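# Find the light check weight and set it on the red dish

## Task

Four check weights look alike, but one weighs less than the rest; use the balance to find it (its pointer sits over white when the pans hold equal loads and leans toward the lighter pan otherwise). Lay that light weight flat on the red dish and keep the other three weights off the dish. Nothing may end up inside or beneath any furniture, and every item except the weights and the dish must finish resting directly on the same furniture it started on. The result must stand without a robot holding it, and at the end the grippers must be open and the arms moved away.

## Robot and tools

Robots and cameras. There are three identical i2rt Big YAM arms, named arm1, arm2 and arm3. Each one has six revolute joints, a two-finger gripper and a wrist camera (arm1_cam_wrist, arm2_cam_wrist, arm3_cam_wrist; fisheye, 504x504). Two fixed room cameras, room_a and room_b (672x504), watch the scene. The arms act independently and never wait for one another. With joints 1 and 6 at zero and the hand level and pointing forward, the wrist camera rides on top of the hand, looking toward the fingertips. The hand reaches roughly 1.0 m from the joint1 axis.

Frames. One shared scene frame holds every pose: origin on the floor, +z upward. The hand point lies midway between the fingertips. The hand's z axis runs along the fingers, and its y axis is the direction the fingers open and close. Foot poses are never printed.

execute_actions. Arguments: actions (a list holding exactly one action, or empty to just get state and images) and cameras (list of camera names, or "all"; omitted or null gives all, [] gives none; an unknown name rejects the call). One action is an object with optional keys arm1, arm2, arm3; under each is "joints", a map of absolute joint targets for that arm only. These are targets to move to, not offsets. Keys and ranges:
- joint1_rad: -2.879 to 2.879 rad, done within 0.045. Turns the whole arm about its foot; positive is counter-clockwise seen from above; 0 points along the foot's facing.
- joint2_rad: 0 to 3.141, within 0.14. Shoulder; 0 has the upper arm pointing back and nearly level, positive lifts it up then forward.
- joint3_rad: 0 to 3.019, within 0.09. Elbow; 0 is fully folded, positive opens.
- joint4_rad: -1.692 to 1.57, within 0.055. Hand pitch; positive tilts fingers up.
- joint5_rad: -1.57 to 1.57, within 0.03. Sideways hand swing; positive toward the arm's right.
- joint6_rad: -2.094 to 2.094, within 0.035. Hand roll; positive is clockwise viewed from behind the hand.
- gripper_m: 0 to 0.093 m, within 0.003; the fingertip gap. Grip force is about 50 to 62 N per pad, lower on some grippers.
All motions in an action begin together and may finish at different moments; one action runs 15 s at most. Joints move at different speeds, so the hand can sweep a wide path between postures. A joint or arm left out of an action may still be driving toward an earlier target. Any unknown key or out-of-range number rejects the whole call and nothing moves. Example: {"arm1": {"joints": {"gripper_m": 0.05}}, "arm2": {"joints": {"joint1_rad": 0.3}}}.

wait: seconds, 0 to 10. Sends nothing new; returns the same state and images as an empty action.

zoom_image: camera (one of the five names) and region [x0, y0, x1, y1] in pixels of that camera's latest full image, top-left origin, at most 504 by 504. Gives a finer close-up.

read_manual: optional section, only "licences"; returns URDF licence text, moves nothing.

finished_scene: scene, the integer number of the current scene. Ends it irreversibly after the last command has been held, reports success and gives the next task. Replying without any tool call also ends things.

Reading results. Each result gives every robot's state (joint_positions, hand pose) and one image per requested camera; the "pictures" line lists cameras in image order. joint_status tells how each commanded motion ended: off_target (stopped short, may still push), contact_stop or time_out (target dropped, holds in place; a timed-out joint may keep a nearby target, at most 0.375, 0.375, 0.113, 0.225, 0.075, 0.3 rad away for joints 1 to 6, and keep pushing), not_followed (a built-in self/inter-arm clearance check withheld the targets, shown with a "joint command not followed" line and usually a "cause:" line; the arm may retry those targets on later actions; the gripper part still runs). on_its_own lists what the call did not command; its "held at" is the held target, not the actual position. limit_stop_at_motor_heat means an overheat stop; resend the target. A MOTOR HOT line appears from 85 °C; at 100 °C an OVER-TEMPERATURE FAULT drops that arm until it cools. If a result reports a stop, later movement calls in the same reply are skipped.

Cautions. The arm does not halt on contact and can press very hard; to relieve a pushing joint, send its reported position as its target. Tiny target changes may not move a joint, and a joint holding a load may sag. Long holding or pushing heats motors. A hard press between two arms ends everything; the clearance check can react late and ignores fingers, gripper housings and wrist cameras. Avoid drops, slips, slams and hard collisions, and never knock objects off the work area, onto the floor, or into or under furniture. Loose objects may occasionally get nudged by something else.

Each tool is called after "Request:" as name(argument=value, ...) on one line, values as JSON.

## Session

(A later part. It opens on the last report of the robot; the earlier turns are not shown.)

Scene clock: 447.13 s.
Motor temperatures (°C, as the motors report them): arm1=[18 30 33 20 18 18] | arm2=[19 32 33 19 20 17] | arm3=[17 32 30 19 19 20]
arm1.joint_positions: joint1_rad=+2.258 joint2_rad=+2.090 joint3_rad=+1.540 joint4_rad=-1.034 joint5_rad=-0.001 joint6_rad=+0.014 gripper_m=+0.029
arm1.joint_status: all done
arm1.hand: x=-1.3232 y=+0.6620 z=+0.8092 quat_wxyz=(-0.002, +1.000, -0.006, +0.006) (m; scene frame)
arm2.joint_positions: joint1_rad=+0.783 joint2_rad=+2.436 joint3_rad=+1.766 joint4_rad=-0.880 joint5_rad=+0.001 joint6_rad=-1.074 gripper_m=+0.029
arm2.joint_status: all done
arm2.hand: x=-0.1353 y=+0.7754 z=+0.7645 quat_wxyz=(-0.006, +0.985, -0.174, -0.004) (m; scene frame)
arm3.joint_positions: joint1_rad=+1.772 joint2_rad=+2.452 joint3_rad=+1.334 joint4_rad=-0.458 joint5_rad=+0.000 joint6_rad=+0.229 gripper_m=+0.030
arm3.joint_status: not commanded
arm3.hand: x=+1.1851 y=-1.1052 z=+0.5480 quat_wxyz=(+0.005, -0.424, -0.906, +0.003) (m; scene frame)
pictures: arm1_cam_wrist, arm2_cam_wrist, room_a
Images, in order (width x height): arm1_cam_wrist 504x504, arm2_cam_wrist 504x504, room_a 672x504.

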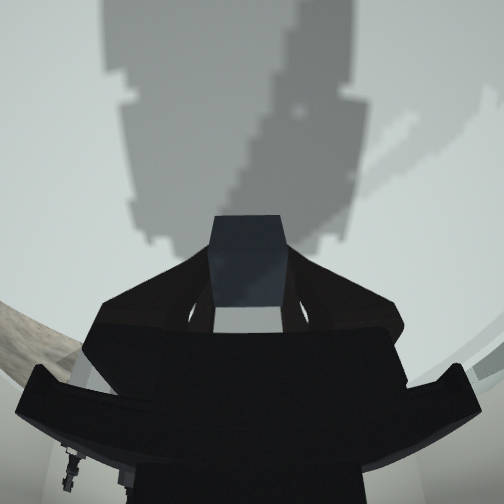

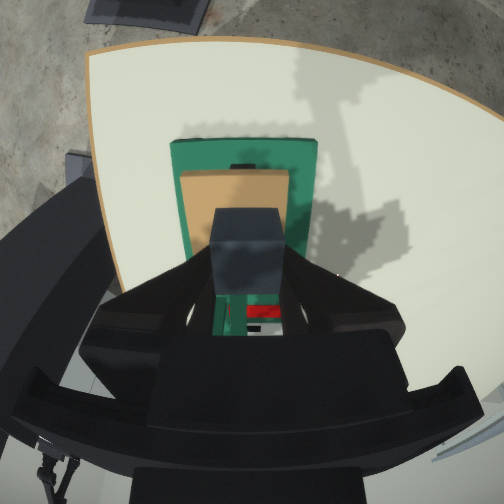

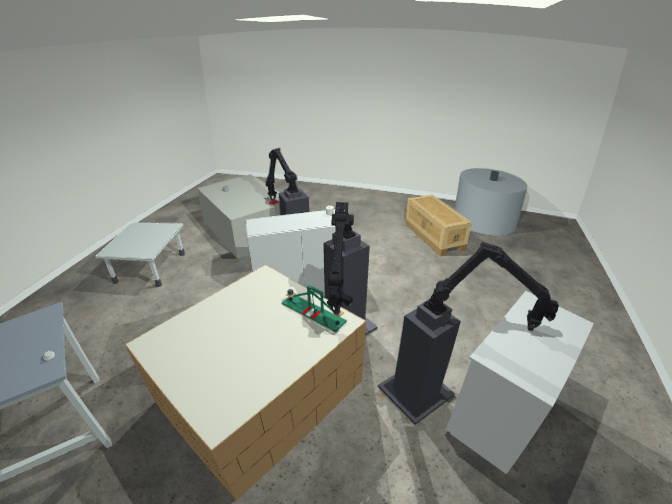

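Request:
execute_actions(actions=[{"arm1": {"joints": {"gripper_m": 0.07}}, "arm2": {"joints": {"joint2_rad": 2.46, "gripper_m": 0.088}}}], cameras=["arm1_cam_wrist", "arm2_cam_wrist", "room_a"])

Scene clock: 453.27 s.
Motor temperatures (°C, as the motors report them): arm1=[18 30 33 20 18 18] | arm2=[19 32 33 19 20 17] | arm3=[17 32 30 19 19 20]
arm1.joint_positions: joint1_rad=+2.258 joint2_rad=+2.090 joint3_rad=+1.540 joint4_rad=-1.034 joint5_rad=-0.001 joint6_rad=+0.014 gripper_m=+0.070
arm1.joint_status: all done
arm1.hand: x=-1.3232 y=+0.6620 z=+0.8092 quat_wxyz=(-0.002, +1.000, -0.006, +0.006) (m; scene frame)
arm2.joint_positions: joint1_rad=+0.783 joint2_rad=+2.436 joint3_rad=+1.766 joint4_rad=-0.880 joint5_rad=+0.001 joint6_rad=-1.074 gripper_m=+0.088
arm2.joint_status: all done
arm2.hand: x=-0.1353 y=+0.7754 z=+0.7645 quat_wxyz=(-0.006, +0.985, -0.173, -0.004) (m; scene frame)
arm3.joint_positions: joint1_rad=+1.772 joint2_rad=+2.452 joint3_rad=+1.334 joint4_rad=-0.458 joint5_rad=+0.000 joint6_rad=+0.229 gripper_m=+0.030
arm3.joint_status: not commanded
arm3.hand: x=+1.1851 y=-1.1052 z=+0.5480 quat_wxyz=(+0.005, -0.424, -0.906, +0.003) (m; scene frame)
pictures: arm1_cam_wrist, arm2_cam_wrist, room_a
Images, in order (width x height): arm1_cam_wrist 504x504, arm2_cam_wrist 504x504, room_a 672x504.

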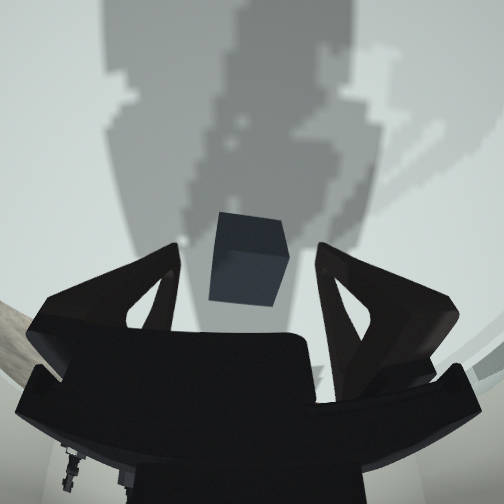

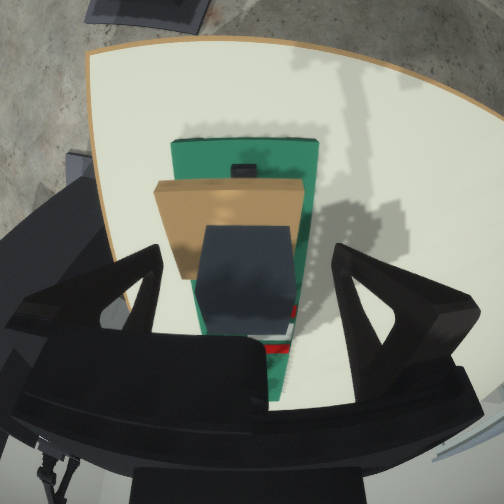

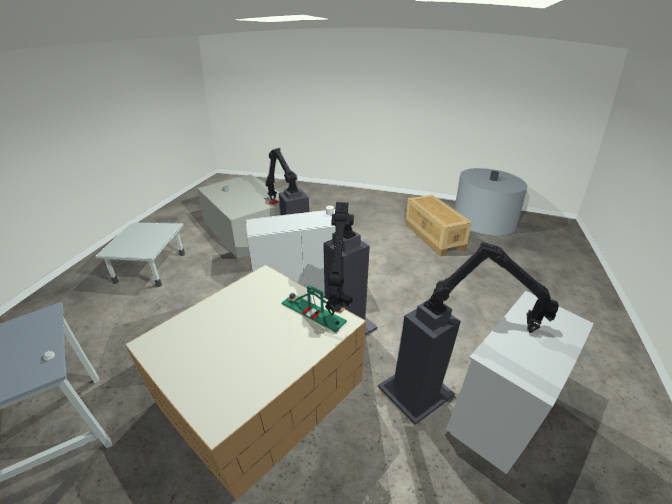

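Request:
execute_actions(actions=[{"arm1": {"joints": {"joint2_rad": 1.6}}, "arm2": {"joints": {"joint1_rad": 0.81, "joint2_rad": 2.405, "joint4_rad": -0.912}}, "arm3": {"joints": {"joint1_rad": 2.14}}}], cameras=["arm2_cam_wrist", "arm3_cam_wrist", "room_a"])

Scene clock: 474.80 s.
Motor temperatures (°C, as the motors report them): arm1=[18 30 33 20 18 18] | arm2=[19 33 33 19 20 17] | arm3=[17 32 30 19 19 20]
arm1.joint_positions: joint1_rad=+2.258 joint2_rad=+1.609 joint3_rad=+1.557 joint4_rad=-1.032 joint5_rad=-0.001 joint6_rad=+0.014 gripper_m=+0.070
arm1.joint_status: all done
arm1.hand: x=-1.3322 y=+0.6607 z=+1.0983 quat_wxyz=(+0.000, +0.970, -0.005, -0.242) (m; scene frame)
arm2.joint_positions: joint1_rad=+0.798 joint2_rad=+2.423 joint3_rad=+1.766 joint4_rad=-0.902 joint5_rad=+0.001 joint6_rad=-1.074 gripper_m=+0.088
arm2.joint_status: all done
arm2.hand: x=-0.1449 y=+0.7722 z=+0.7727 quat_wxyz=(-0.002, +0.986, -0.166, -0.002) (m; scene frame)
arm3.joint_positions: joint1_rad=+2.133 joint2_rad=+2.452 joint3_rad=+1.341 joint4_rad=-0.458 joint5_rad=-0.001 joint6_rad=+0.229 gripper_m=+0.030
arm3.joint_status: all done
arm3.hand: x=+1.2735 y=-0.9384 z=+0.5476 quat_wxyz=(+0.002, -0.255, -0.967, +0.003) (m; scene frame)
pictures: arm2_cam_wrist, arm3_cam_wrist, room_a
Images, in order (width x height): arm2_cam_wrist 504x504, arm3_cam_wrist 504x504, room_a 672x504.

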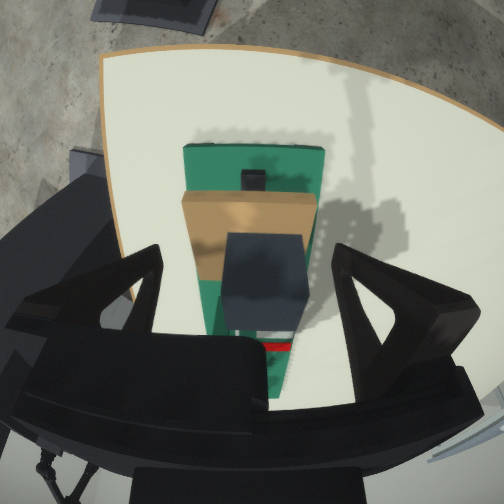

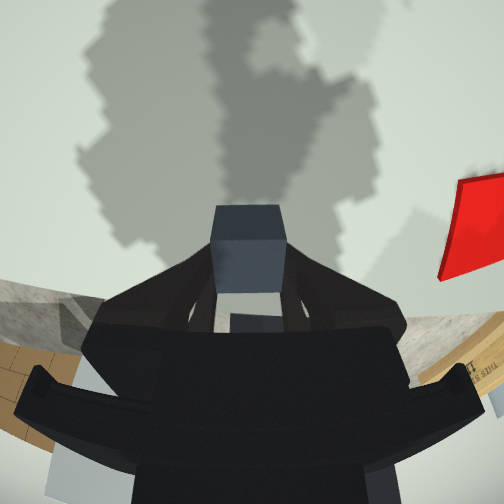

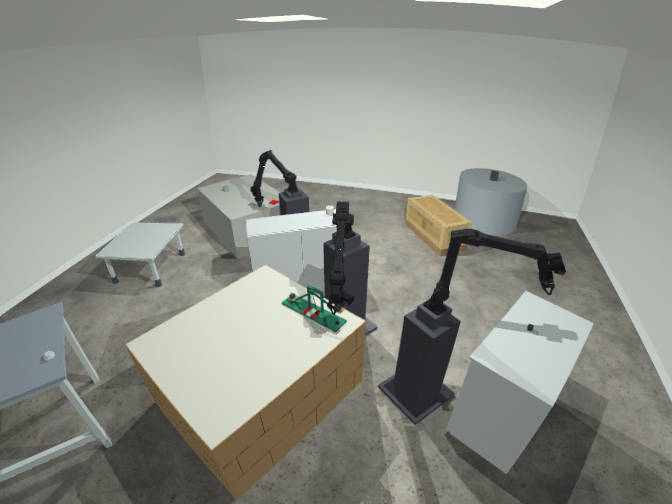

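Request:
execute_actions(actions=[{"arm2": {"joints": {"joint2_rad": 2.379}}, "arm3": {"joints": {"joint2_rad": 2.488, "joint4_rad": -0.425}}}], cameras=["arm2_cam_wrist", "arm3_cam_wrist"])

Scene clock: 480.57 s.
Motor temperatures (°C, as the motors report them): arm1=[18 30 34 20 18 18] | arm2=[19 33 33 19 20 17] | arm3=[17 32 30 19 19 20]
arm1.joint_positions: joint1_rad=+2.258 joint2_rad=+1.609 joint3_rad=+1.557 joint4_rad=-1.032 joint5_rad=-0.001 joint6_rad=+0.014 gripper_m=+0.070
arm1.joint_status: not commanded
arm1.hand: x=-1.3322 y=+0.6607 z=+1.0983 quat_wxyz=(+0.000, +0.970, -0.005, -0.242) (m; scene frame)
arm2.joint_positions: joint1_rad=+0.798 joint2_rad=+2.392 joint3_rad=+1.766 joint4_rad=-0.902 joint5_rad=+0.001 joint6_rad=-1.074 gripper_m=+0.088
arm2.joint_status: all done
arm2.hand: x=-0.1462 y=+0.7805 z=+0.7927 quat_wxyz=(-0.016, +0.986, -0.166, -0.007) (m; scene frame)
arm3.joint_positions: joint1_rad=+2.133 joint2_rad=+2.486 joint3_rad=+1.342 joint4_rad=-0.438 joint5_rad=-0.001 joint6_rad=+0.230 gripper_m=+0.030
arm3.joint_status: all done
arm3.hand: x=+1.2656 y=-0.9360 z=+0.5306 quat_wxyz=(+0.008, -0.255, -0.967, +0.003) (m; scene frame)
pictures: arm2_cam_wrist, arm3_cam_wrist
Images, in order (width x height): arm2_cam_wrist 504x504, arm3_cam_wrist 504x504.

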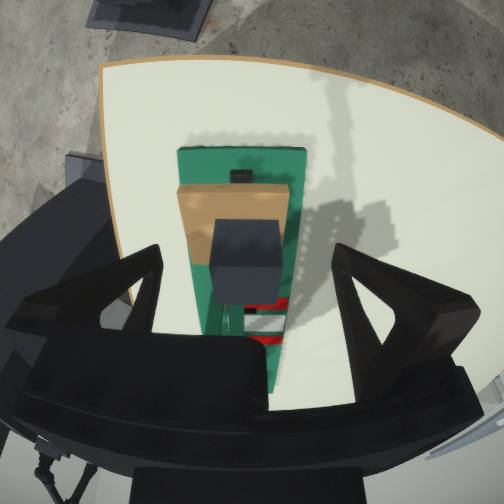

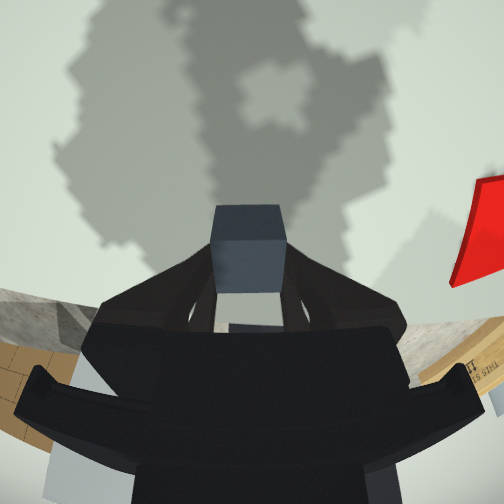

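Request:
execute_actions(actions=[{"arm2": {"joints": {"gripper_m": 0.02}}, "arm3": {"joints": {"gripper_m": 0.07}}}], cameras=["arm2_cam_wrist", "arm3_cam_wrist"])

Scene clock: 486.97 s.
Motor temperatures (°C, as the motors report them): arm1=[18 29 34 20 18 18] | arm2=[19 34 33 19 20 17] | arm3=[17 32 30 19 19 20]
arm1.joint_positions: joint1_rad=+2.258 joint2_rad=+1.609 joint3_rad=+1.557 joint4_rad=-1.032 joint5_rad=-0.001 joint6_rad=+0.014 gripper_m=+0.070
arm1.joint_status: not commanded
arm1.hand: x=-1.3322 y=+0.6607 z=+1.0983 quat_wxyz=(+0.000, +0.970, -0.005, -0.242) (m; scene frame)
arm2.joint_positions: joint1_rad=+0.798 joint2_rad=+2.392 joint3_rad=+1.766 joint4_rad=-0.903 joint5_rad=+0.001 joint6_rad=-1.074 gripper_m=+0.029
arm2.joint_status: gripper_m off_target (ended at +0.029, target +0.020)
arm2.hand: x=-0.1462 y=+0.7804 z=+0.7926 quat_wxyz=(-0.016, +0.986, -0.166, -0.007) (m; scene frame)
arm3.joint_positions: joint1_rad=+2.133 joint2_rad=+2.486 joint3_rad=+1.342 joint4_rad=-0.438 joint5_rad=-0.001 joint6_rad=+0.230 gripper_m=+0.070
arm3.joint_status: all done
arm3.hand: x=+1.2656 y=-0.9360 z=+0.5306 quat_wxyz=(+0.008, -0.255, -0.967, +0.003) (m; scene frame)
pictures: arm2_cam_wrist, arm3_cam_wrist
Images, in order (width x height): arm2_cam_wrist 504x504, arm3_cam_wrist 504x504.

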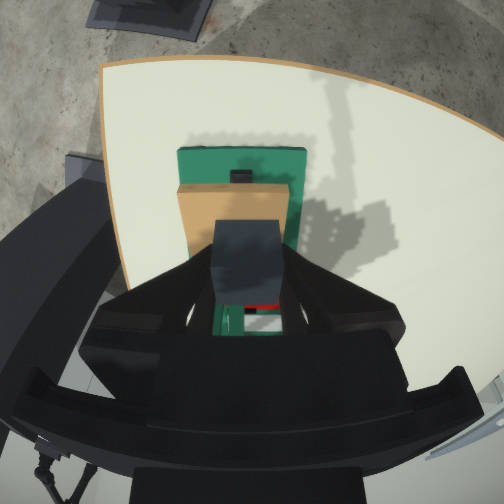

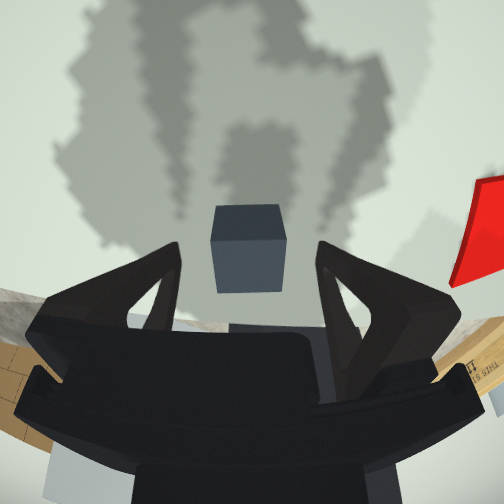

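Request:
execute_actions(actions=[{"arm2": {"joints": {"joint2_rad": 2.26, "joint3_rad": 1.935, "joint4_rad": -1.25}}, "arm3": {"joints": {"joint2_rad": 2.0, "joint4_rad": -0.8}}}], cameras=["arm2_cam_wrist"])

Scene clock: 522.87 s.
Motor temperatures (°C, as the motors report them): arm1=[18 29 35 20 18 18] | arm2=[19 35 34 19 20 17] | arm3=[17 32 30 19 19 20]
arm1.joint_positions: joint1_rad=+2.258 joint2_rad=+1.609 joint3_rad=+1.557 joint4_rad=-1.032 joint5_rad=-0.001 joint6_rad=+0.014 gripper_m=+0.070
arm1.joint_status: not commanded
arm1.hand: x=-1.3322 y=+0.6607 z=+1.0983 quat_wxyz=(+0.000, +0.970, -0.005, -0.242) (m; scene frame)
arm2.joint_positions: joint1_rad=+0.798 joint2_rad=+2.237 joint3_rad=+1.915 joint4_rad=-1.240 joint5_rad=+0.001 joint6_rad=-1.074 gripper_m=+0.029
arm2.joint_status: all done
arm2.hand: x=-0.1471 y=+0.7898 z=+0.9427 quat_wxyz=(+0.000, +0.986, -0.166, -0.002) (m; scene frame)
arm3.joint_positions: joint1_rad=+2.133 joint2_rad=+2.000 joint3_rad=+1.350 joint4_rad=-0.784 joint5_rad=-0.001 joint6_rad=+0.230 gripper_m=+0.070
arm3.joint_status: all done
arm3.hand: x=+1.3250 y=-0.9516 z=+0.7881 quat_wxyz=(-0.066, -0.254, -0.965, +0.005) (m; scene frame)
pictures: arm2_cam_wrist
Images, in order (width x height): arm2_cam_wrist 504x504.

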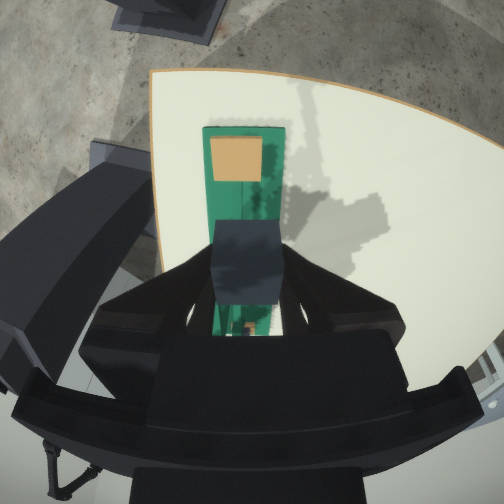

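Request:
execute_actions(actions=[{"arm2": {"joints": {"joint1_rad": -1.688, "joint6_rad": 0.0}}, "arm3": {"joints": {"joint1_rad": -0.4, "joint2_rad": 0.62, "joint3_rad": 1.05, "joint4_rad": -1.17, "joint6_rad": 0.0}}}], cameras=["arm2_cam_wrist", "room_b"])

Scene clock: 531.90 s.
Motor temperatures (°C, as the motors report them): arm1=[18 29 35 20 18 18] | arm2=[19 34 35 19 20 17] | arm3=[17 31 31 19 19 20]
arm1.joint_positions: joint1_rad=+2.258 joint2_rad=+1.609 joint3_rad=+1.557 joint4_rad=-1.032 joint5_rad=-0.001 joint6_rad=+0.014 gripper_m=+0.070
arm1.joint_status: not commanded
arm1.hand: x=-1.3322 y=+0.6607 z=+1.0983 quat_wxyz=(+0.000, +0.970, -0.005, -0.242) (m; scene frame)
arm2.joint_positions: joint1_rad=-1.697 joint2_rad=+2.237 joint3_rad=+1.915 joint4_rad=-1.240 joint5_rad=+0.002 joint6_rad=-0.006 gripper_m=+0.029
arm2.joint_status: all done
arm2.hand: x=+0.4494 y=-0.3398 z=+0.9491 quat_wxyz=(-0.003, -0.369, -0.930, +0.006) (m; scene frame)
arm3.joint_positions: joint1_rad=-0.395 joint2_rad=+0.616 joint3_rad=+1.051 joint4_rad=-1.151 joint5_rad=+0.001 joint6_rad=+0.009 gripper_m=+0.070
arm3.joint_status: all done
arm3.hand: x=+0.5037 y=-0.8768 z=+1.2263 quat_wxyz=(-0.071, -0.897, -0.144, +0.413) (m; scene frame)
pictures: arm2_cam_wrist, room_b
Images, in order (width x height): arm2_cam_wrist 504x504, room_b 672x504.

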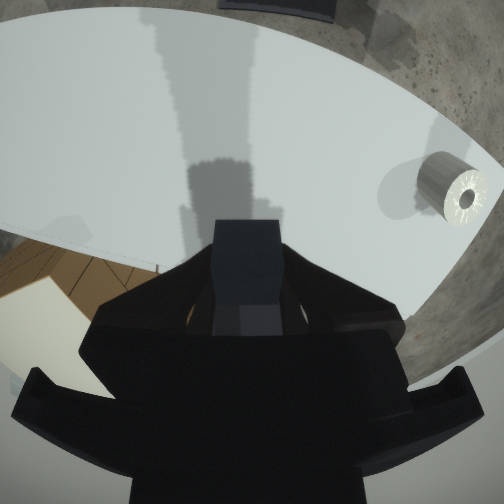

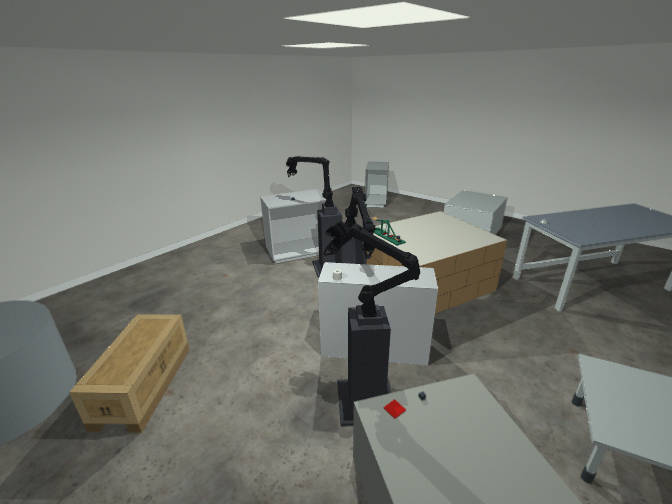

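Request:
execute_actions(actions=[{"arm2": {"joints": {"joint2_rad": 2.46, "joint4_rad": -1.185}}, "arm3": {"joints": {"joint1_rad": -1.66}}}], cameras=["arm2_cam_wrist", "room_a"])

Scene clock: 540.53 s.
Motor temperatures (°C, as the motors report them): arm1=[18 28 35 20 18 18] | arm2=[19 34 35 19 20 17] | arm3=[17 29 32 19 19 20]
arm1.joint_positions: joint1_rad=+2.258 joint2_rad=+1.609 joint3_rad=+1.557 joint4_rad=-1.032 joint5_rad=-0.001 joint6_rad=+0.014 gripper_m=+0.070
arm1.joint_status: not commanded
arm1.hand: x=-1.3322 y=+0.6607 z=+1.0983 quat_wxyz=(+0.000, +0.970, -0.005, -0.242) (m; scene frame)
arm2.joint_positions: joint1_rad=-1.697 joint2_rad=+2.471 joint3_rad=+1.918 joint4_rad=-1.190 joint5_rad=+0.002 joint6_rad=-0.006 gripper_m=+0.029
arm2.joint_status: all done
arm2.hand: x=+0.4270 y=-0.3200 z=+0.7990 quat_wxyz=(+0.081, -0.367, -0.926, -0.028) (m; scene frame)
arm3.joint_positions: joint1_rad=-1.655 joint2_rad=+0.617 joint3_rad=+1.051 joint4_rad=-1.151 joint5_rad=+0.000 joint6_rad=+0.007 gripper_m=+0.070
arm3.joint_status: all done
arm3.hand: x=+0.6040 y=-0.5575 z=+1.2239 quat_wxyz=(+0.182, -0.810, +0.414, +0.373) (m; scene frame)
pictures: arm2_cam_wrist, room_a
Images, in order (width x height): arm2_cam_wrist 504x504, room_a 672x504.

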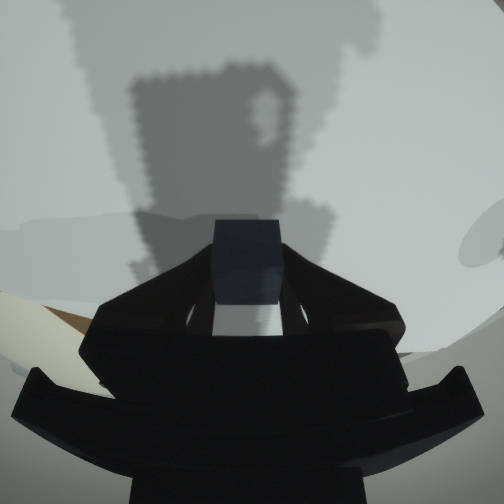

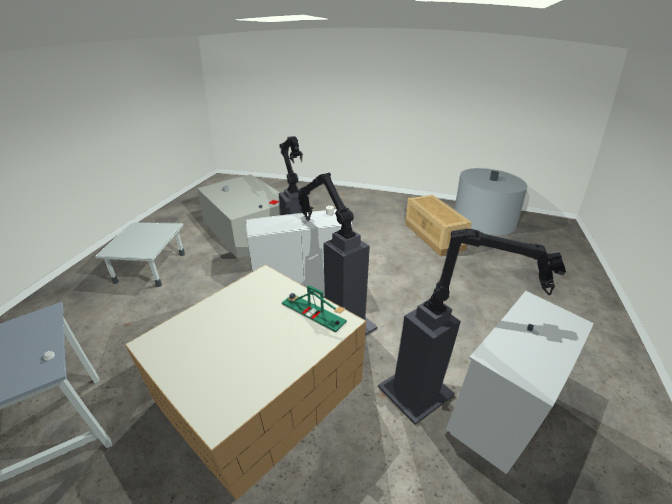

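Request:
execute_actions(actions=[{"arm2": {"joints": {"joint2_rad": 2.505}}}], cameras=["arm2_cam_wrist"])

Scene clock: 549.57 s.
Motor temperatures (°C, as the motors report them): arm1=[18 28 35 20 18 18] | arm2=[19 35 35 19 20 17] | arm3=[17 28 34 19 19 20]
arm1.joint_positions: joint1_rad=+2.258 joint2_rad=+1.609 joint3_rad=+1.557 joint4_rad=-1.032 joint5_rad=-0.001 joint6_rad=+0.014 gripper_m=+0.070
arm1.joint_status: not commanded
arm1.hand: x=-1.3322 y=+0.6607 z=+1.0983 quat_wxyz=(+0.000, +0.970, -0.005, -0.242) (m; scene frame)
arm2.joint_positions: joint1_rad=-1.697 joint2_rad=+2.471 joint3_rad=+1.918 joint4_rad=-1.190 joint5_rad=+0.002 joint6_rad=-0.006 gripper_m=+0.029
arm2.joint_status: all done
arm2.hand: x=+0.4270 y=-0.3200 z=+0.7990 quat_wxyz=(+0.081, -0.367, -0.926, -0.028) (m; scene frame)
arm3.joint_positions: joint1_rad=-1.655 joint2_rad=+0.617 joint3_rad=+1.051 joint4_rad=-1.151 joint5_rad=+0.000 joint6_rad=+0.007 gripper_m=+0.070
arm3.joint_status: not commanded
arm3.hand: x=+0.6040 y=-0.5575 z=+1.2239 quat_wxyz=(+0.182, -0.810, +0.414, +0.373) (m; scene frame)
pictures: arm2_cam_wrist
Images, in order (width x height): arm2_cam_wrist 504x504.

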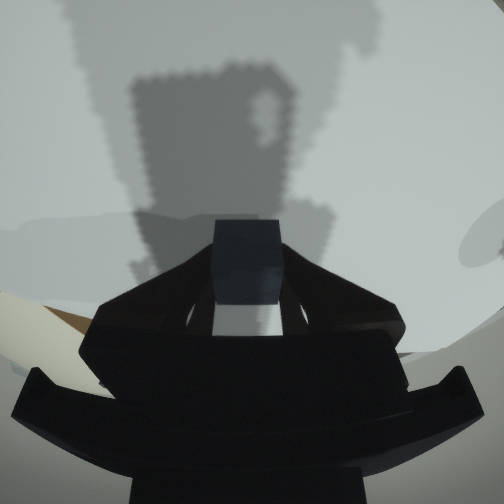

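Request:
execute_actions(actions=[{"arm2": {"joints": {"joint2_rad": 2.475, "gripper_m": 0.07}}}], cameras=["arm2_cam_wrist"])

Request:
execute_actions(actions=[{"arm2": {"joints": {"joint2_rad": 1.1, "joint3_rad": 1.7, "joint4_rad": -1.5}}}], cameras=["arm3_cam_wrist"])

Scene clock: 554.97 s.
Motor temperatures (°C, as the motors report them): arm1=[18 28 35 20 18 18] | arm2=[19 35 35 19 20 17] | arm3=[17 28 34 19 19 20]
arm1.joint_positions: joint1_rad=+2.258 joint2_rad=+1.609 joint3_rad=+1.557 joint4_rad=-1.032 joint5_rad=-0.001 joint6_rad=+0.014 gripper_m=+0.070
arm1.joint_status: not commanded
arm1.hand: x=-1.3322 y=+0.6607 z=+1.0983 quat_wxyz=(+0.000, +0.970, -0.005, -0.242) (m; scene frame)
arm2.joint_positions: joint1_rad=-1.697 joint2_rad=+2.471 joint3_rad=+1.918 joint4_rad=-1.190 joint5_rad=+0.002 joint6_rad=-0.006 gripper_m=+0.070
arm2.joint_status: all done
arm2.hand: x=+0.4270 y=-0.3200 z=+0.7990 quat_wxyz=(+0.081, -0.367, -0.926, -0.028) (m; scene frame)
arm3.joint_positions: joint1_rad=-1.655 joint2_rad=+0.617 joint3_rad=+1.051 joint4_rad=-1.151 joint5_rad=+0.000 joint6_rad=+0.007 gripper_m=+0.070
arm3.joint_status: not commanded
arm3.hand: x=+0.6040 y=-0.5575 z=+1.2239 quat_wxyz=(+0.182, -0.810, +0.414, +0.373) (m; scene frame)
pictures: arm2_cam_wrist
Images, in order (width x height): arm2_cam_wrist 504x504.

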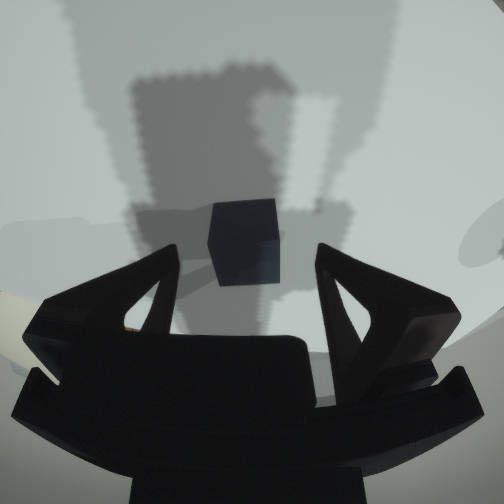

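Scene clock: 556.67 s.
Motor temperatures (°C, as the motors report them): arm1=[18 28 35 20 18 18] | arm2=[19 35 34 19 20 17] | arm3=[17 28 34 19 19 20]
arm1.joint_positions: joint1_rad=+2.258 joint2_rad=+1.609 joint3_rad=+1.557 joint4_rad=-1.032 joint5_rad=-0.001 joint6_rad=+0.014 gripper_m=+0.070
arm1.joint_status: not commanded
arm1.hand: x=-1.3322 y=+0.6607 z=+1.0983 quat_wxyz=(+0.000, +0.970, -0.005, -0.242) (m; scene frame)
arm2.joint_positions: joint1_rad=-1.697 joint2_rad=+1.087 joint3_rad=+1.703 joint4_rad=-1.490 joint5_rad=+0.002 joint6_rad=-0.006 gripper_m=+0.070
arm2.joint_status: all done
arm2.hand: x=+0.2350 y=-0.1304 z=+1.4581 quat_wxyz=(-0.316, -0.345, -0.874, +0.132) (m; scene frame)
arm3.joint_positions: joint1_rad=-1.655 joint2_rad=+0.617 joint3_rad=+1.051 joint4_rad=-1.151 joint5_rad=+0.000 joint6_rad=+0.007 gripper_m=+0.070
arm3.joint_status: not commanded
arm3.hand: x=+0.6040 y=-0.5575 z=+1.2239 quat_wxyz=(+0.182, -0.810, +0.414, +0.373) (m; scene frame)
pictures: arm3_cam_wrist
Images, in order (width x height): arm3_cam_wrist 504x504.

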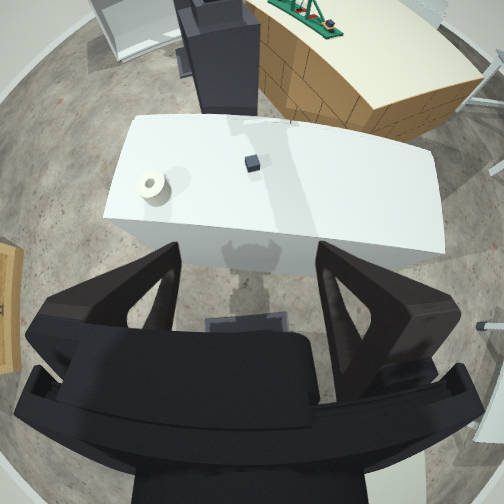

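Request:
zoom_image(camera="arm3_cam_wrist", region=[222, 133, 282, 193])

Region (222, 133, 282, 193) of arm3_cam_wrist's 504x504 image, scaled by 8.400, with more detail than that image has.

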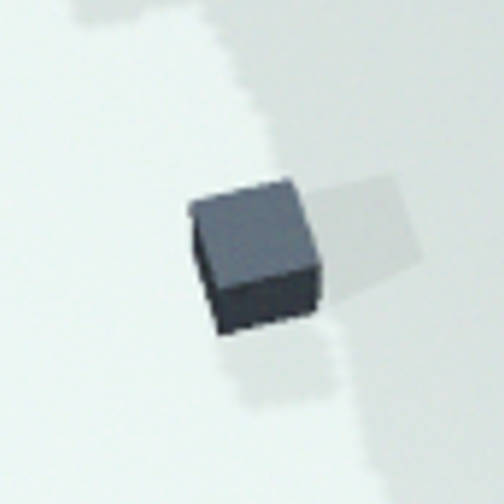

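Request:
execute_actions(actions=[{"arm2": {"joints": {"joint1_rad": -0.9, "joint2_rad": 0.6}}, "arm3": {"joints": {"joint1_rad": -1.684, "joint2_rad": 2.066, "joint3_rad": 1.566, "joint4_rad": -1.028, "joint6_rad": -0.32}}}], cameras=["arm3_cam_wrist"])

Scene clock: 578.37 s.
Motor temperatures (°C, as the motors report them): arm1=[18 28 35 20 18 18] | arm2=[19 30 34 19 20 17] | arm3=[17 27 36 19 19 20]
arm1.joint_positions: joint1_rad=+2.258 joint2_rad=+1.609 joint3_rad=+1.557 joint4_rad=-1.032 joint5_rad=-0.001 joint6_rad=+0.014 gripper_m=+0.070
arm1.joint_status: not commanded
arm1.hand: x=-1.3322 y=+0.6607 z=+1.0983 quat_wxyz=(+0.000, +0.970, -0.005, -0.242) (m; scene frame)
arm2.joint_positions: joint1_rad=-0.912 joint2_rad=+0.599 joint3_rad=+1.703 joint4_rad=-1.490 joint5_rad=-0.002 joint6_rad=-0.006 gripper_m=+0.070
arm2.joint_status: all done
arm2.hand: x=+0.1113 y=+0.1331 z=+1.5757 quat_wxyz=(-0.557, +0.015, -0.831, -0.003) (m; scene frame)
arm3.joint_positions: joint1_rad=-1.676 joint2_rad=+2.078 joint3_rad=+1.542 joint4_rad=-1.031 joint5_rad=+0.000 joint6_rad=-0.311 gripper_m=+0.070
arm3.joint_status: all done
arm3.hand: x=+0.4260 y=-0.3033 z=+0.8068 quat_wxyz=(-0.003, -0.949, +0.316, +0.004) (m; scene frame)
pictures: arm3_cam_wrist
Images, in order (width x height): arm3_cam_wrist 504x504.

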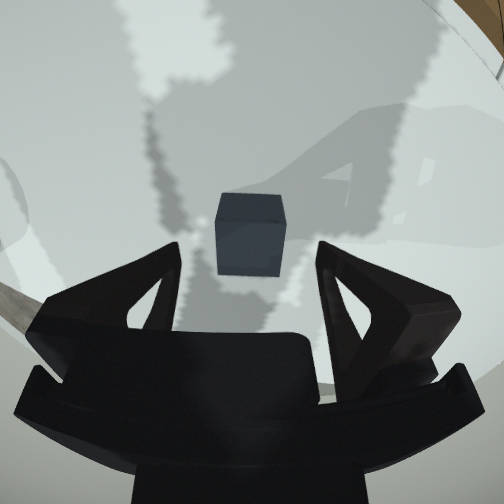

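Request:
execute_actions(actions=[{"arm3": {"joints": {"joint2_rad": 2.108, "joint4_rad": -0.985, "gripper_m": 0.05}}}], cameras=["arm3_cam_wrist"])

Scene clock: 585.90 s.
Motor temperatures (°C, as the motors report them): arm1=[18 28 36 20 18 18] | arm2=[19 29 33 19 20 17] | arm3=[17 29 36 19 19 20]
arm1.joint_positions: joint1_rad=+2.258 joint2_rad=+1.609 joint3_rad=+1.557 joint4_rad=-1.032 joint5_rad=-0.001 joint6_rad=+0.014 gripper_m=+0.070
arm1.joint_status: not commanded
arm1.hand: x=-1.3322 y=+0.6607 z=+1.0983 quat_wxyz=(+0.000, +0.970, -0.005, -0.242) (m; scene frame)
arm2.joint_positions: joint1_rad=-0.912 joint2_rad=+0.599 joint3_rad=+1.703 joint4_rad=-1.490 joint5_rad=-0.002 joint6_rad=-0.006 gripper_m=+0.070
arm2.joint_status: not commanded
arm2.hand: x=+0.1113 y=+0.1331 z=+1.5757 quat_wxyz=(-0.557, +0.015, -0.831, -0.003) (m; scene frame)
arm3.joint_positions: joint1_rad=-1.676 joint2_rad=+2.098 joint3_rad=+1.542 joint4_rad=-1.004 joint5_rad=+0.000 joint6_rad=-0.311 gripper_m=+0.050
arm3.joint_status: all done
arm3.hand: x=+0.4237 y=-0.3003 z=+0.7954 quat_wxyz=(+0.000, -0.949, +0.315, +0.007) (m; scene frame)
pictures: arm3_cam_wrist
Images, in order (width x height): arm3_cam_wrist 504x504.

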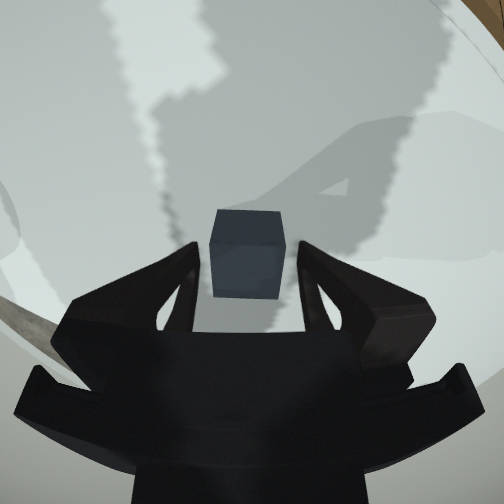

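Request:
execute_actions(actions=[{"arm3": {"joints": {"gripper_m": 0.02}}}], cameras=[])

Request:
execute_actions(actions=[{"arm3": {"joints": {"joint2_rad": 1.78}}}], cameras=["arm3_cam_wrist", "room_b"])

Scene clock: 590.53 s.
Motor temperatures (°C, as the motors report them): arm1=[18 28 36 20 18 18] | arm2=[19 29 32 19 20 17] | arm3=[17 30 36 19 19 20]
arm1.joint_positions: joint1_rad=+2.258 joint2_rad=+1.609 joint3_rad=+1.557 joint4_rad=-1.032 joint5_rad=-0.001 joint6_rad=+0.014 gripper_m=+0.070
arm1.joint_status: not commanded
arm1.hand: x=-1.3322 y=+0.6607 z=+1.0983 quat_wxyz=(+0.000, +0.970, -0.005, -0.242) (m; scene frame)
arm2.joint_positions: joint1_rad=-0.912 joint2_rad=+0.599 joint3_rad=+1.703 joint4_rad=-1.490 joint5_rad=-0.002 joint6_rad=-0.006 gripper_m=+0.070
arm2.joint_status: not commanded
arm2.hand: x=+0.1113 y=+0.1331 z=+1.5757 quat_wxyz=(-0.557, +0.015, -0.831, -0.003) (m; scene frame)
arm3.joint_positions: joint1_rad=-1.676 joint2_rad=+2.098 joint3_rad=+1.542 joint4_rad=-1.003 joint5_rad=+0.000 joint6_rad=-0.311 gripper_m=+0.030
arm3.joint_status: gripper_m off_target (ended at +0.030, target +0.020)
arm3.hand: x=+0.4237 y=-0.3001 z=+0.7954 quat_wxyz=(+0.000, -0.949, +0.315, +0.007) (m; scene frame)
pictures: none
No camera images: the call's "cameras" was empty. Leave "cameras" out to get every camera's image.

Scene clock: 592.10 s.
Motor temperatures (°C, as the motors report them): arm1=[18 28 36 20 18 18] | arm2=[19 29 32 19 20 17] | arm3=[17 30 36 19 19 20]
arm1.joint_positions: joint1_rad=+2.258 joint2_rad=+1.609 joint3_rad=+1.557 joint4_rad=-1.032 joint5_rad=-0.001 joint6_rad=+0.014 gripper_m=+0.070
arm1.joint_status: not commanded
arm1.hand: x=-1.3322 y=+0.6607 z=+1.0983 quat_wxyz=(+0.000, +0.970, -0.005, -0.242) (m; scene frame)
arm2.joint_positions: joint1_rad=-0.912 joint2_rad=+0.599 joint3_rad=+1.703 joint4_rad=-1.490 joint5_rad=-0.002 joint6_rad=-0.006 gripper_m=+0.070
arm2.joint_status: not commanded
arm2.hand: x=+0.1113 y=+0.1331 z=+1.5757 quat_wxyz=(-0.557, +0.015, -0.831, -0.003) (m; scene frame)
arm3.joint_positions: joint1_rad=-1.676 joint2_rad=+1.794 joint3_rad=+1.543 joint4_rad=-1.003 joint5_rad=+0.000 joint6_rad=-0.311 gripper_m=+0.030
arm3.joint_status: all done
arm3.hand: x=+0.4132 y=-0.2827 z=+0.9758 quat_wxyz=(+0.090, -0.937, +0.312, +0.130) (m; scene frame)
pictures: arm3_cam_wrist, room_b
Images, in order (width x height): arm3_cam_wrist 504x504, room_b 672x504.

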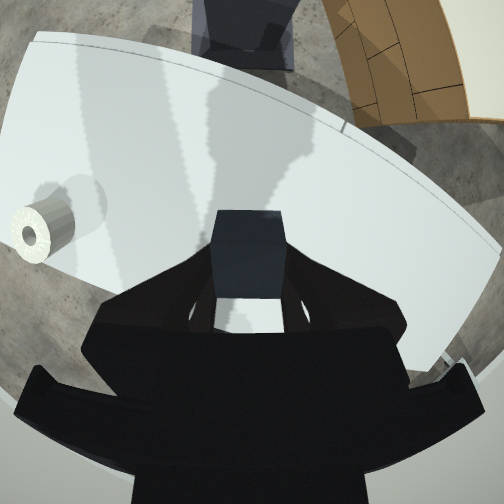

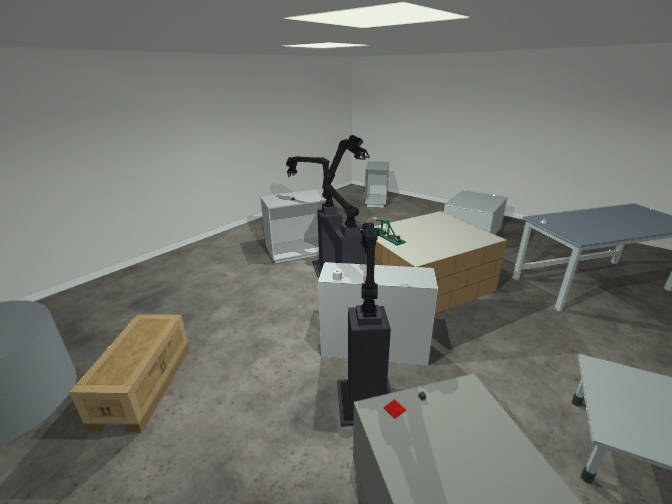

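Request:
execute_actions(actions=[{"arm3": {"joints": {"joint1_rad": 0.0}}}], cameras=[])

Request:
execute_actions(actions=[{"arm3": {"joints": {"joint1_rad": 1.76, "joint2_rad": 2.4, "joint3_rad": 1.348, "joint4_rad": -0.495}}}], cameras=["arm3_cam_wrist", "room_b"])

Scene clock: 605.17 s.
Motor temperatures (°C, as the motors report them): arm1=[18 28 36 20 18 18] | arm2=[19 28 31 20 20 17] | arm3=[17 30 38 19 19 20]
arm1.joint_positions: joint1_rad=+2.258 joint2_rad=+1.609 joint3_rad=+1.557 joint4_rad=-1.032 joint5_rad=-0.001 joint6_rad=+0.014 gripper_m=+0.070
arm1.joint_status: not commanded
arm1.hand: x=-1.3322 y=+0.6607 z=+1.0983 quat_wxyz=(+0.000, +0.970, -0.005, -0.242) (m; scene frame)
arm2.joint_positions: joint1_rad=-0.912 joint2_rad=+0.599 joint3_rad=+1.703 joint4_rad=-1.490 joint5_rad=-0.002 joint6_rad=-0.006 gripper_m=+0.070
arm2.joint_status: not commanded
arm2.hand: x=+0.1113 y=+0.1331 z=+1.5757 quat_wxyz=(-0.557, +0.015, -0.831, -0.003) (m; scene frame)
arm3.joint_positions: joint1_rad=+0.008 joint2_rad=+1.794 joint3_rad=+1.543 joint4_rad=-0.993 joint5_rad=-0.003 joint6_rad=-0.313 gripper_m=+0.030
arm3.joint_status: all done
arm3.hand: x=+0.3088 y=-1.2016 z=+0.9819 quat_wxyz=(-0.035, -0.855, -0.492, +0.163) (m; scene frame)
pictures: none
No camera images: the call's "cameras" was empty. Leave "cameras" out to get every camera's image.

Scene clock: 607.30 s.
Motor temperatures (°C, as the motors report them): arm1=[18 28 36 20 18 18] | arm2=[19 28 31 20 20 17] | arm3=[17 30 37 19 19 20]
arm1.joint_positions: joint1_rad=+2.258 joint2_rad=+1.609 joint3_rad=+1.557 joint4_rad=-1.032 joint5_rad=-0.001 joint6_rad=+0.014 gripper_m=+0.070
arm1.joint_status: not commanded
arm1.hand: x=-1.3322 y=+0.6607 z=+1.0983 quat_wxyz=(+0.000, +0.970, -0.005, -0.242) (m; scene frame)
arm2.joint_positions: joint1_rad=-0.912 joint2_rad=+0.599 joint3_rad=+1.703 joint4_rad=-1.490 joint5_rad=-0.002 joint6_rad=-0.006 gripper_m=+0.070
arm2.joint_status: not commanded
arm2.hand: x=+0.1113 y=+0.1331 z=+1.5757 quat_wxyz=(-0.557, +0.015, -0.831, -0.003) (m; scene frame)
arm3.joint_positions: joint1_rad=+1.767 joint2_rad=+2.403 joint3_rad=+1.350 joint4_rad=-0.502 joint5_rad=-0.001 joint6_rad=-0.313 gripper_m=+0.030
arm3.joint_status: all done
arm3.hand: x=+1.1977 y=-1.1171 z=+0.5753 quat_wxyz=(-0.004, -0.169, -0.986, +0.006) (m; scene frame)
pictures: arm3_cam_wrist, room_b
Images, in order (width x height): arm3_cam_wrist 504x504, room_b 672x504.

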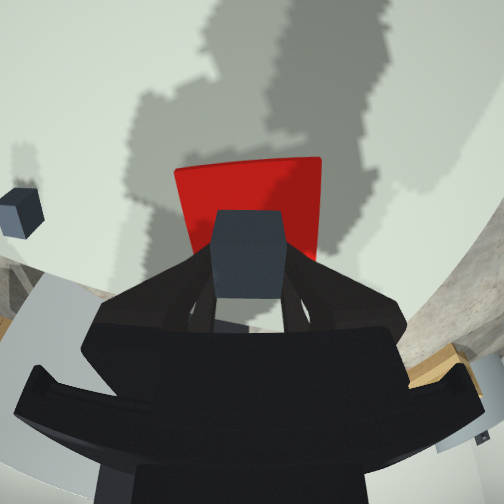

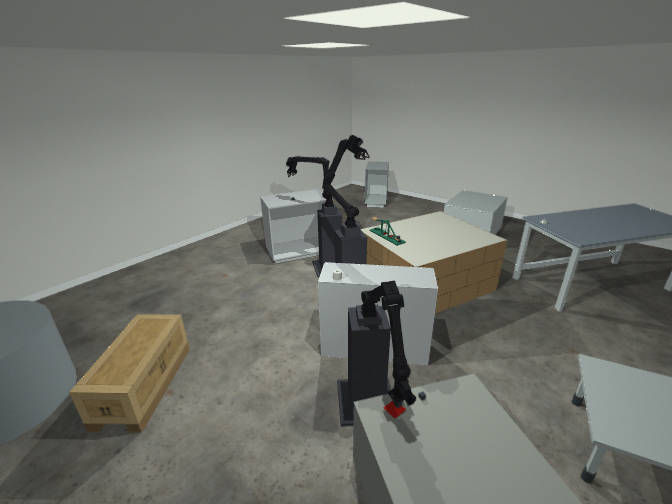

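Request:
execute_actions(actions=[{"arm3": {"joints": {"joint2_rad": 2.474, "joint4_rad": -0.424}}}], cameras=["arm3_cam_wrist"])

Scene clock: 613.97 s.
Motor temperatures (°C, as the motors report them): arm1=[18 28 36 20 18 18] | arm2=[19 28 31 20 20 17] | arm3=[17 31 35 19 19 20]
arm1.joint_positions: joint1_rad=+2.258 joint2_rad=+1.609 joint3_rad=+1.557 joint4_rad=-1.032 joint5_rad=-0.001 joint6_rad=+0.014 gripper_m=+0.070
arm1.joint_status: not commanded
arm1.hand: x=-1.3322 y=+0.6607 z=+1.0983 quat_wxyz=(+0.000, +0.970, -0.005, -0.242) (m; scene frame)
arm2.joint_positions: joint1_rad=-0.912 joint2_rad=+0.599 joint3_rad=+1.703 joint4_rad=-1.490 joint5_rad=-0.002 joint6_rad=-0.006 gripper_m=+0.070
arm2.joint_status: not commanded
arm2.hand: x=+0.1113 y=+0.1331 z=+1.5757 quat_wxyz=(-0.557, +0.015, -0.831, -0.003) (m; scene frame)
arm3.joint_positions: joint1_rad=+1.767 joint2_rad=+2.481 joint3_rad=+1.345 joint4_rad=-0.439 joint5_rad=-0.001 joint6_rad=-0.313 gripper_m=+0.030
arm3.joint_status: all done
arm3.hand: x=+1.1831 y=-1.1064 z=+0.5349 quat_wxyz=(+0.005, -0.169, -0.986, +0.001) (m; scene frame)
pictures: arm3_cam_wrist
Images, in order (width x height): arm3_cam_wrist 504x504.

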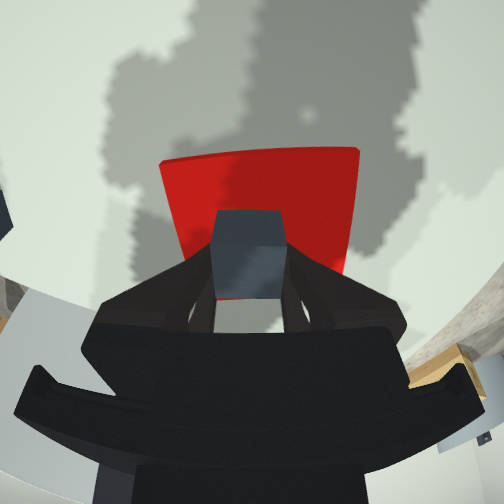

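Request:
execute_actions(actions=[{"arm3": {"joints": {"gripper_m": 0.065}}}], cameras=["arm3_cam_wrist"])

Request:
execute_actions(actions=[{"arm3": {"joints": {"joint2_rad": 2.0, "joint4_rad": -0.85}}}])

Scene clock: 617.50 s.
Motor temperatures (°C, as the motors report them): arm1=[18 28 36 20 18 18] | arm2=[19 28 31 20 20 17] | arm3=[17 31 34 19 19 20]
arm1.joint_positions: joint1_rad=+2.258 joint2_rad=+1.609 joint3_rad=+1.557 joint4_rad=-1.032 joint5_rad=-0.001 joint6_rad=+0.014 gripper_m=+0.070
arm1.joint_status: not commanded
arm1.hand: x=-1.3322 y=+0.6607 z=+1.0983 quat_wxyz=(+0.000, +0.970, -0.005, -0.242) (m; scene frame)
arm2.joint_positions: joint1_rad=-0.912 joint2_rad=+0.599 joint3_rad=+1.703 joint4_rad=-1.490 joint5_rad=-0.002 joint6_rad=-0.006 gripper_m=+0.070
arm2.joint_status: not commanded
arm2.hand: x=+0.1113 y=+0.1331 z=+1.5757 quat_wxyz=(-0.557, +0.015, -0.831, -0.003) (m; scene frame)
arm3.joint_positions: joint1_rad=+1.767 joint2_rad=+2.481 joint3_rad=+1.345 joint4_rad=-0.439 joint5_rad=-0.001 joint6_rad=-0.313 gripper_m=+0.065
arm3.joint_status: all done
arm3.hand: x=+1.1831 y=-1.1064 z=+0.5349 quat_wxyz=(+0.005, -0.169, -0.986, +0.001) (m; scene frame)
pictures: arm3_cam_wrist
Images, in order (width x height): arm3_cam_wrist 504x504.

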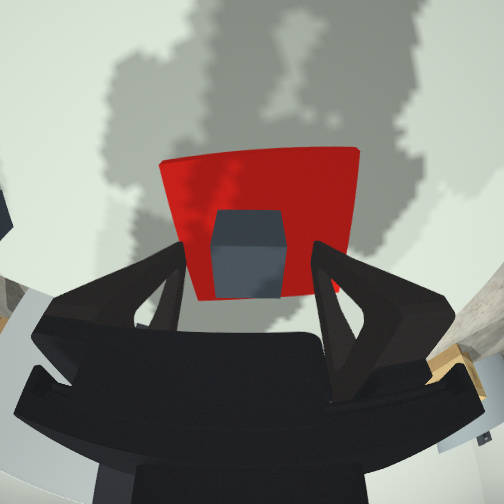

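Scene clock: 618.93 s.
Motor temperatures (°C, as the motors report them): arm1=[18 28 36 20 18 18] | arm2=[19 27 31 20 20 17] | arm3=[17 31 34 19 19 20]
arm1.joint_positions: joint1_rad=+2.258 joint2_rad=+1.609 joint3_rad=+1.557 joint4_rad=-1.032 joint5_rad=-0.001 joint6_rad=+0.014 gripper_m=+0.070
arm1.joint_status: not commanded
arm1.hand: x=-1.3322 y=+0.6607 z=+1.0983 quat_wxyz=(+0.000, +0.970, -0.005, -0.242) (m; scene frame)
arm2.joint_positions: joint1_rad=-0.912 joint2_rad=+0.599 joint3_rad=+1.703 joint4_rad=-1.490 joint5_rad=-0.002 joint6_rad=-0.006 gripper_m=+0.070
arm2.joint_status: not commanded
arm2.hand: x=+0.1113 y=+0.1331 z=+1.5757 quat_wxyz=(-0.557, +0.015, -0.831, -0.003) (m; scene frame)
arm3.joint_positions: joint1_rad=+1.767 joint2_rad=+2.000 joint3_rad=+1.338 joint4_rad=-0.834 joint5_rad=-0.001 joint6_rad=-0.313 gripper_m=+0.065
arm3.joint_status: all done
arm3.hand: x=+1.2155 y=-1.1285 z=+0.7846 quat_wxyz=(-0.030, -0.168, -0.985, +0.020) (m; scene frame)
pictures: arm1_cam_wrist, arm2_cam_wrist, arm3_cam_wrist, room_a, room_b
Images, in order (width x height): arm1_cam_wrist 504x504, arm2_cam_wrist 504x504, arm3_cam_wrist 504x504, room_a 672x504, room_b 672x504.

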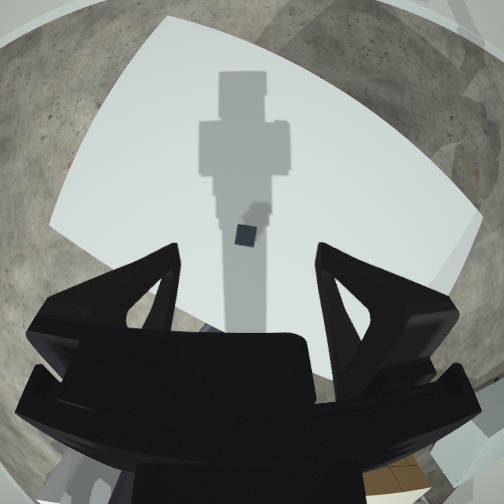

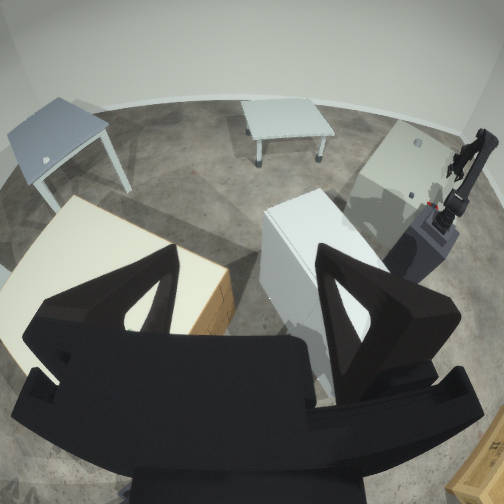

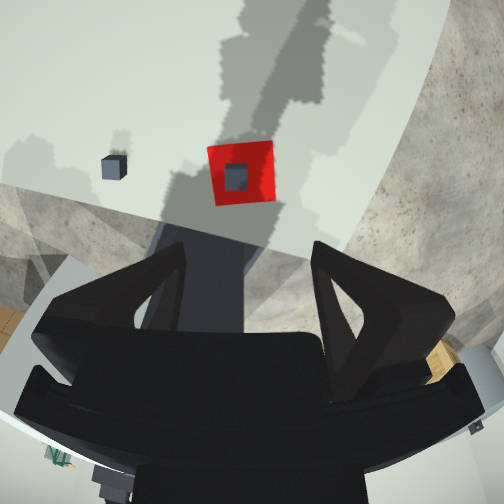

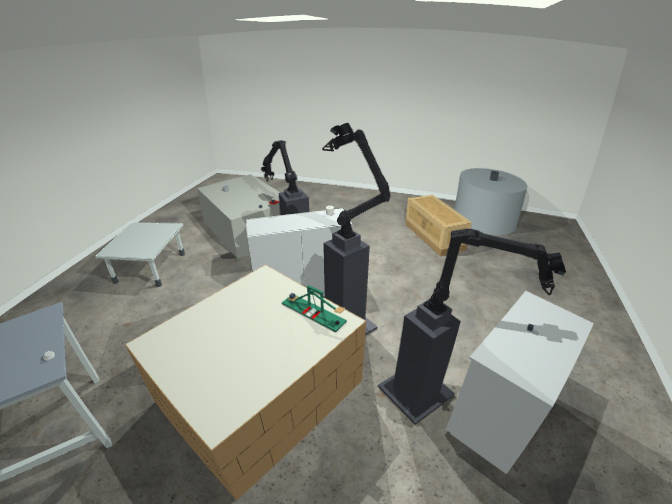

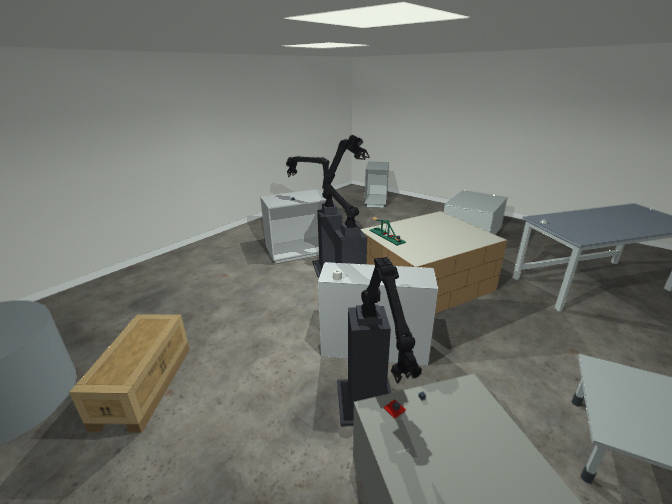

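Request:
finished_scene(scene=2)

The scene is finished: the task was done.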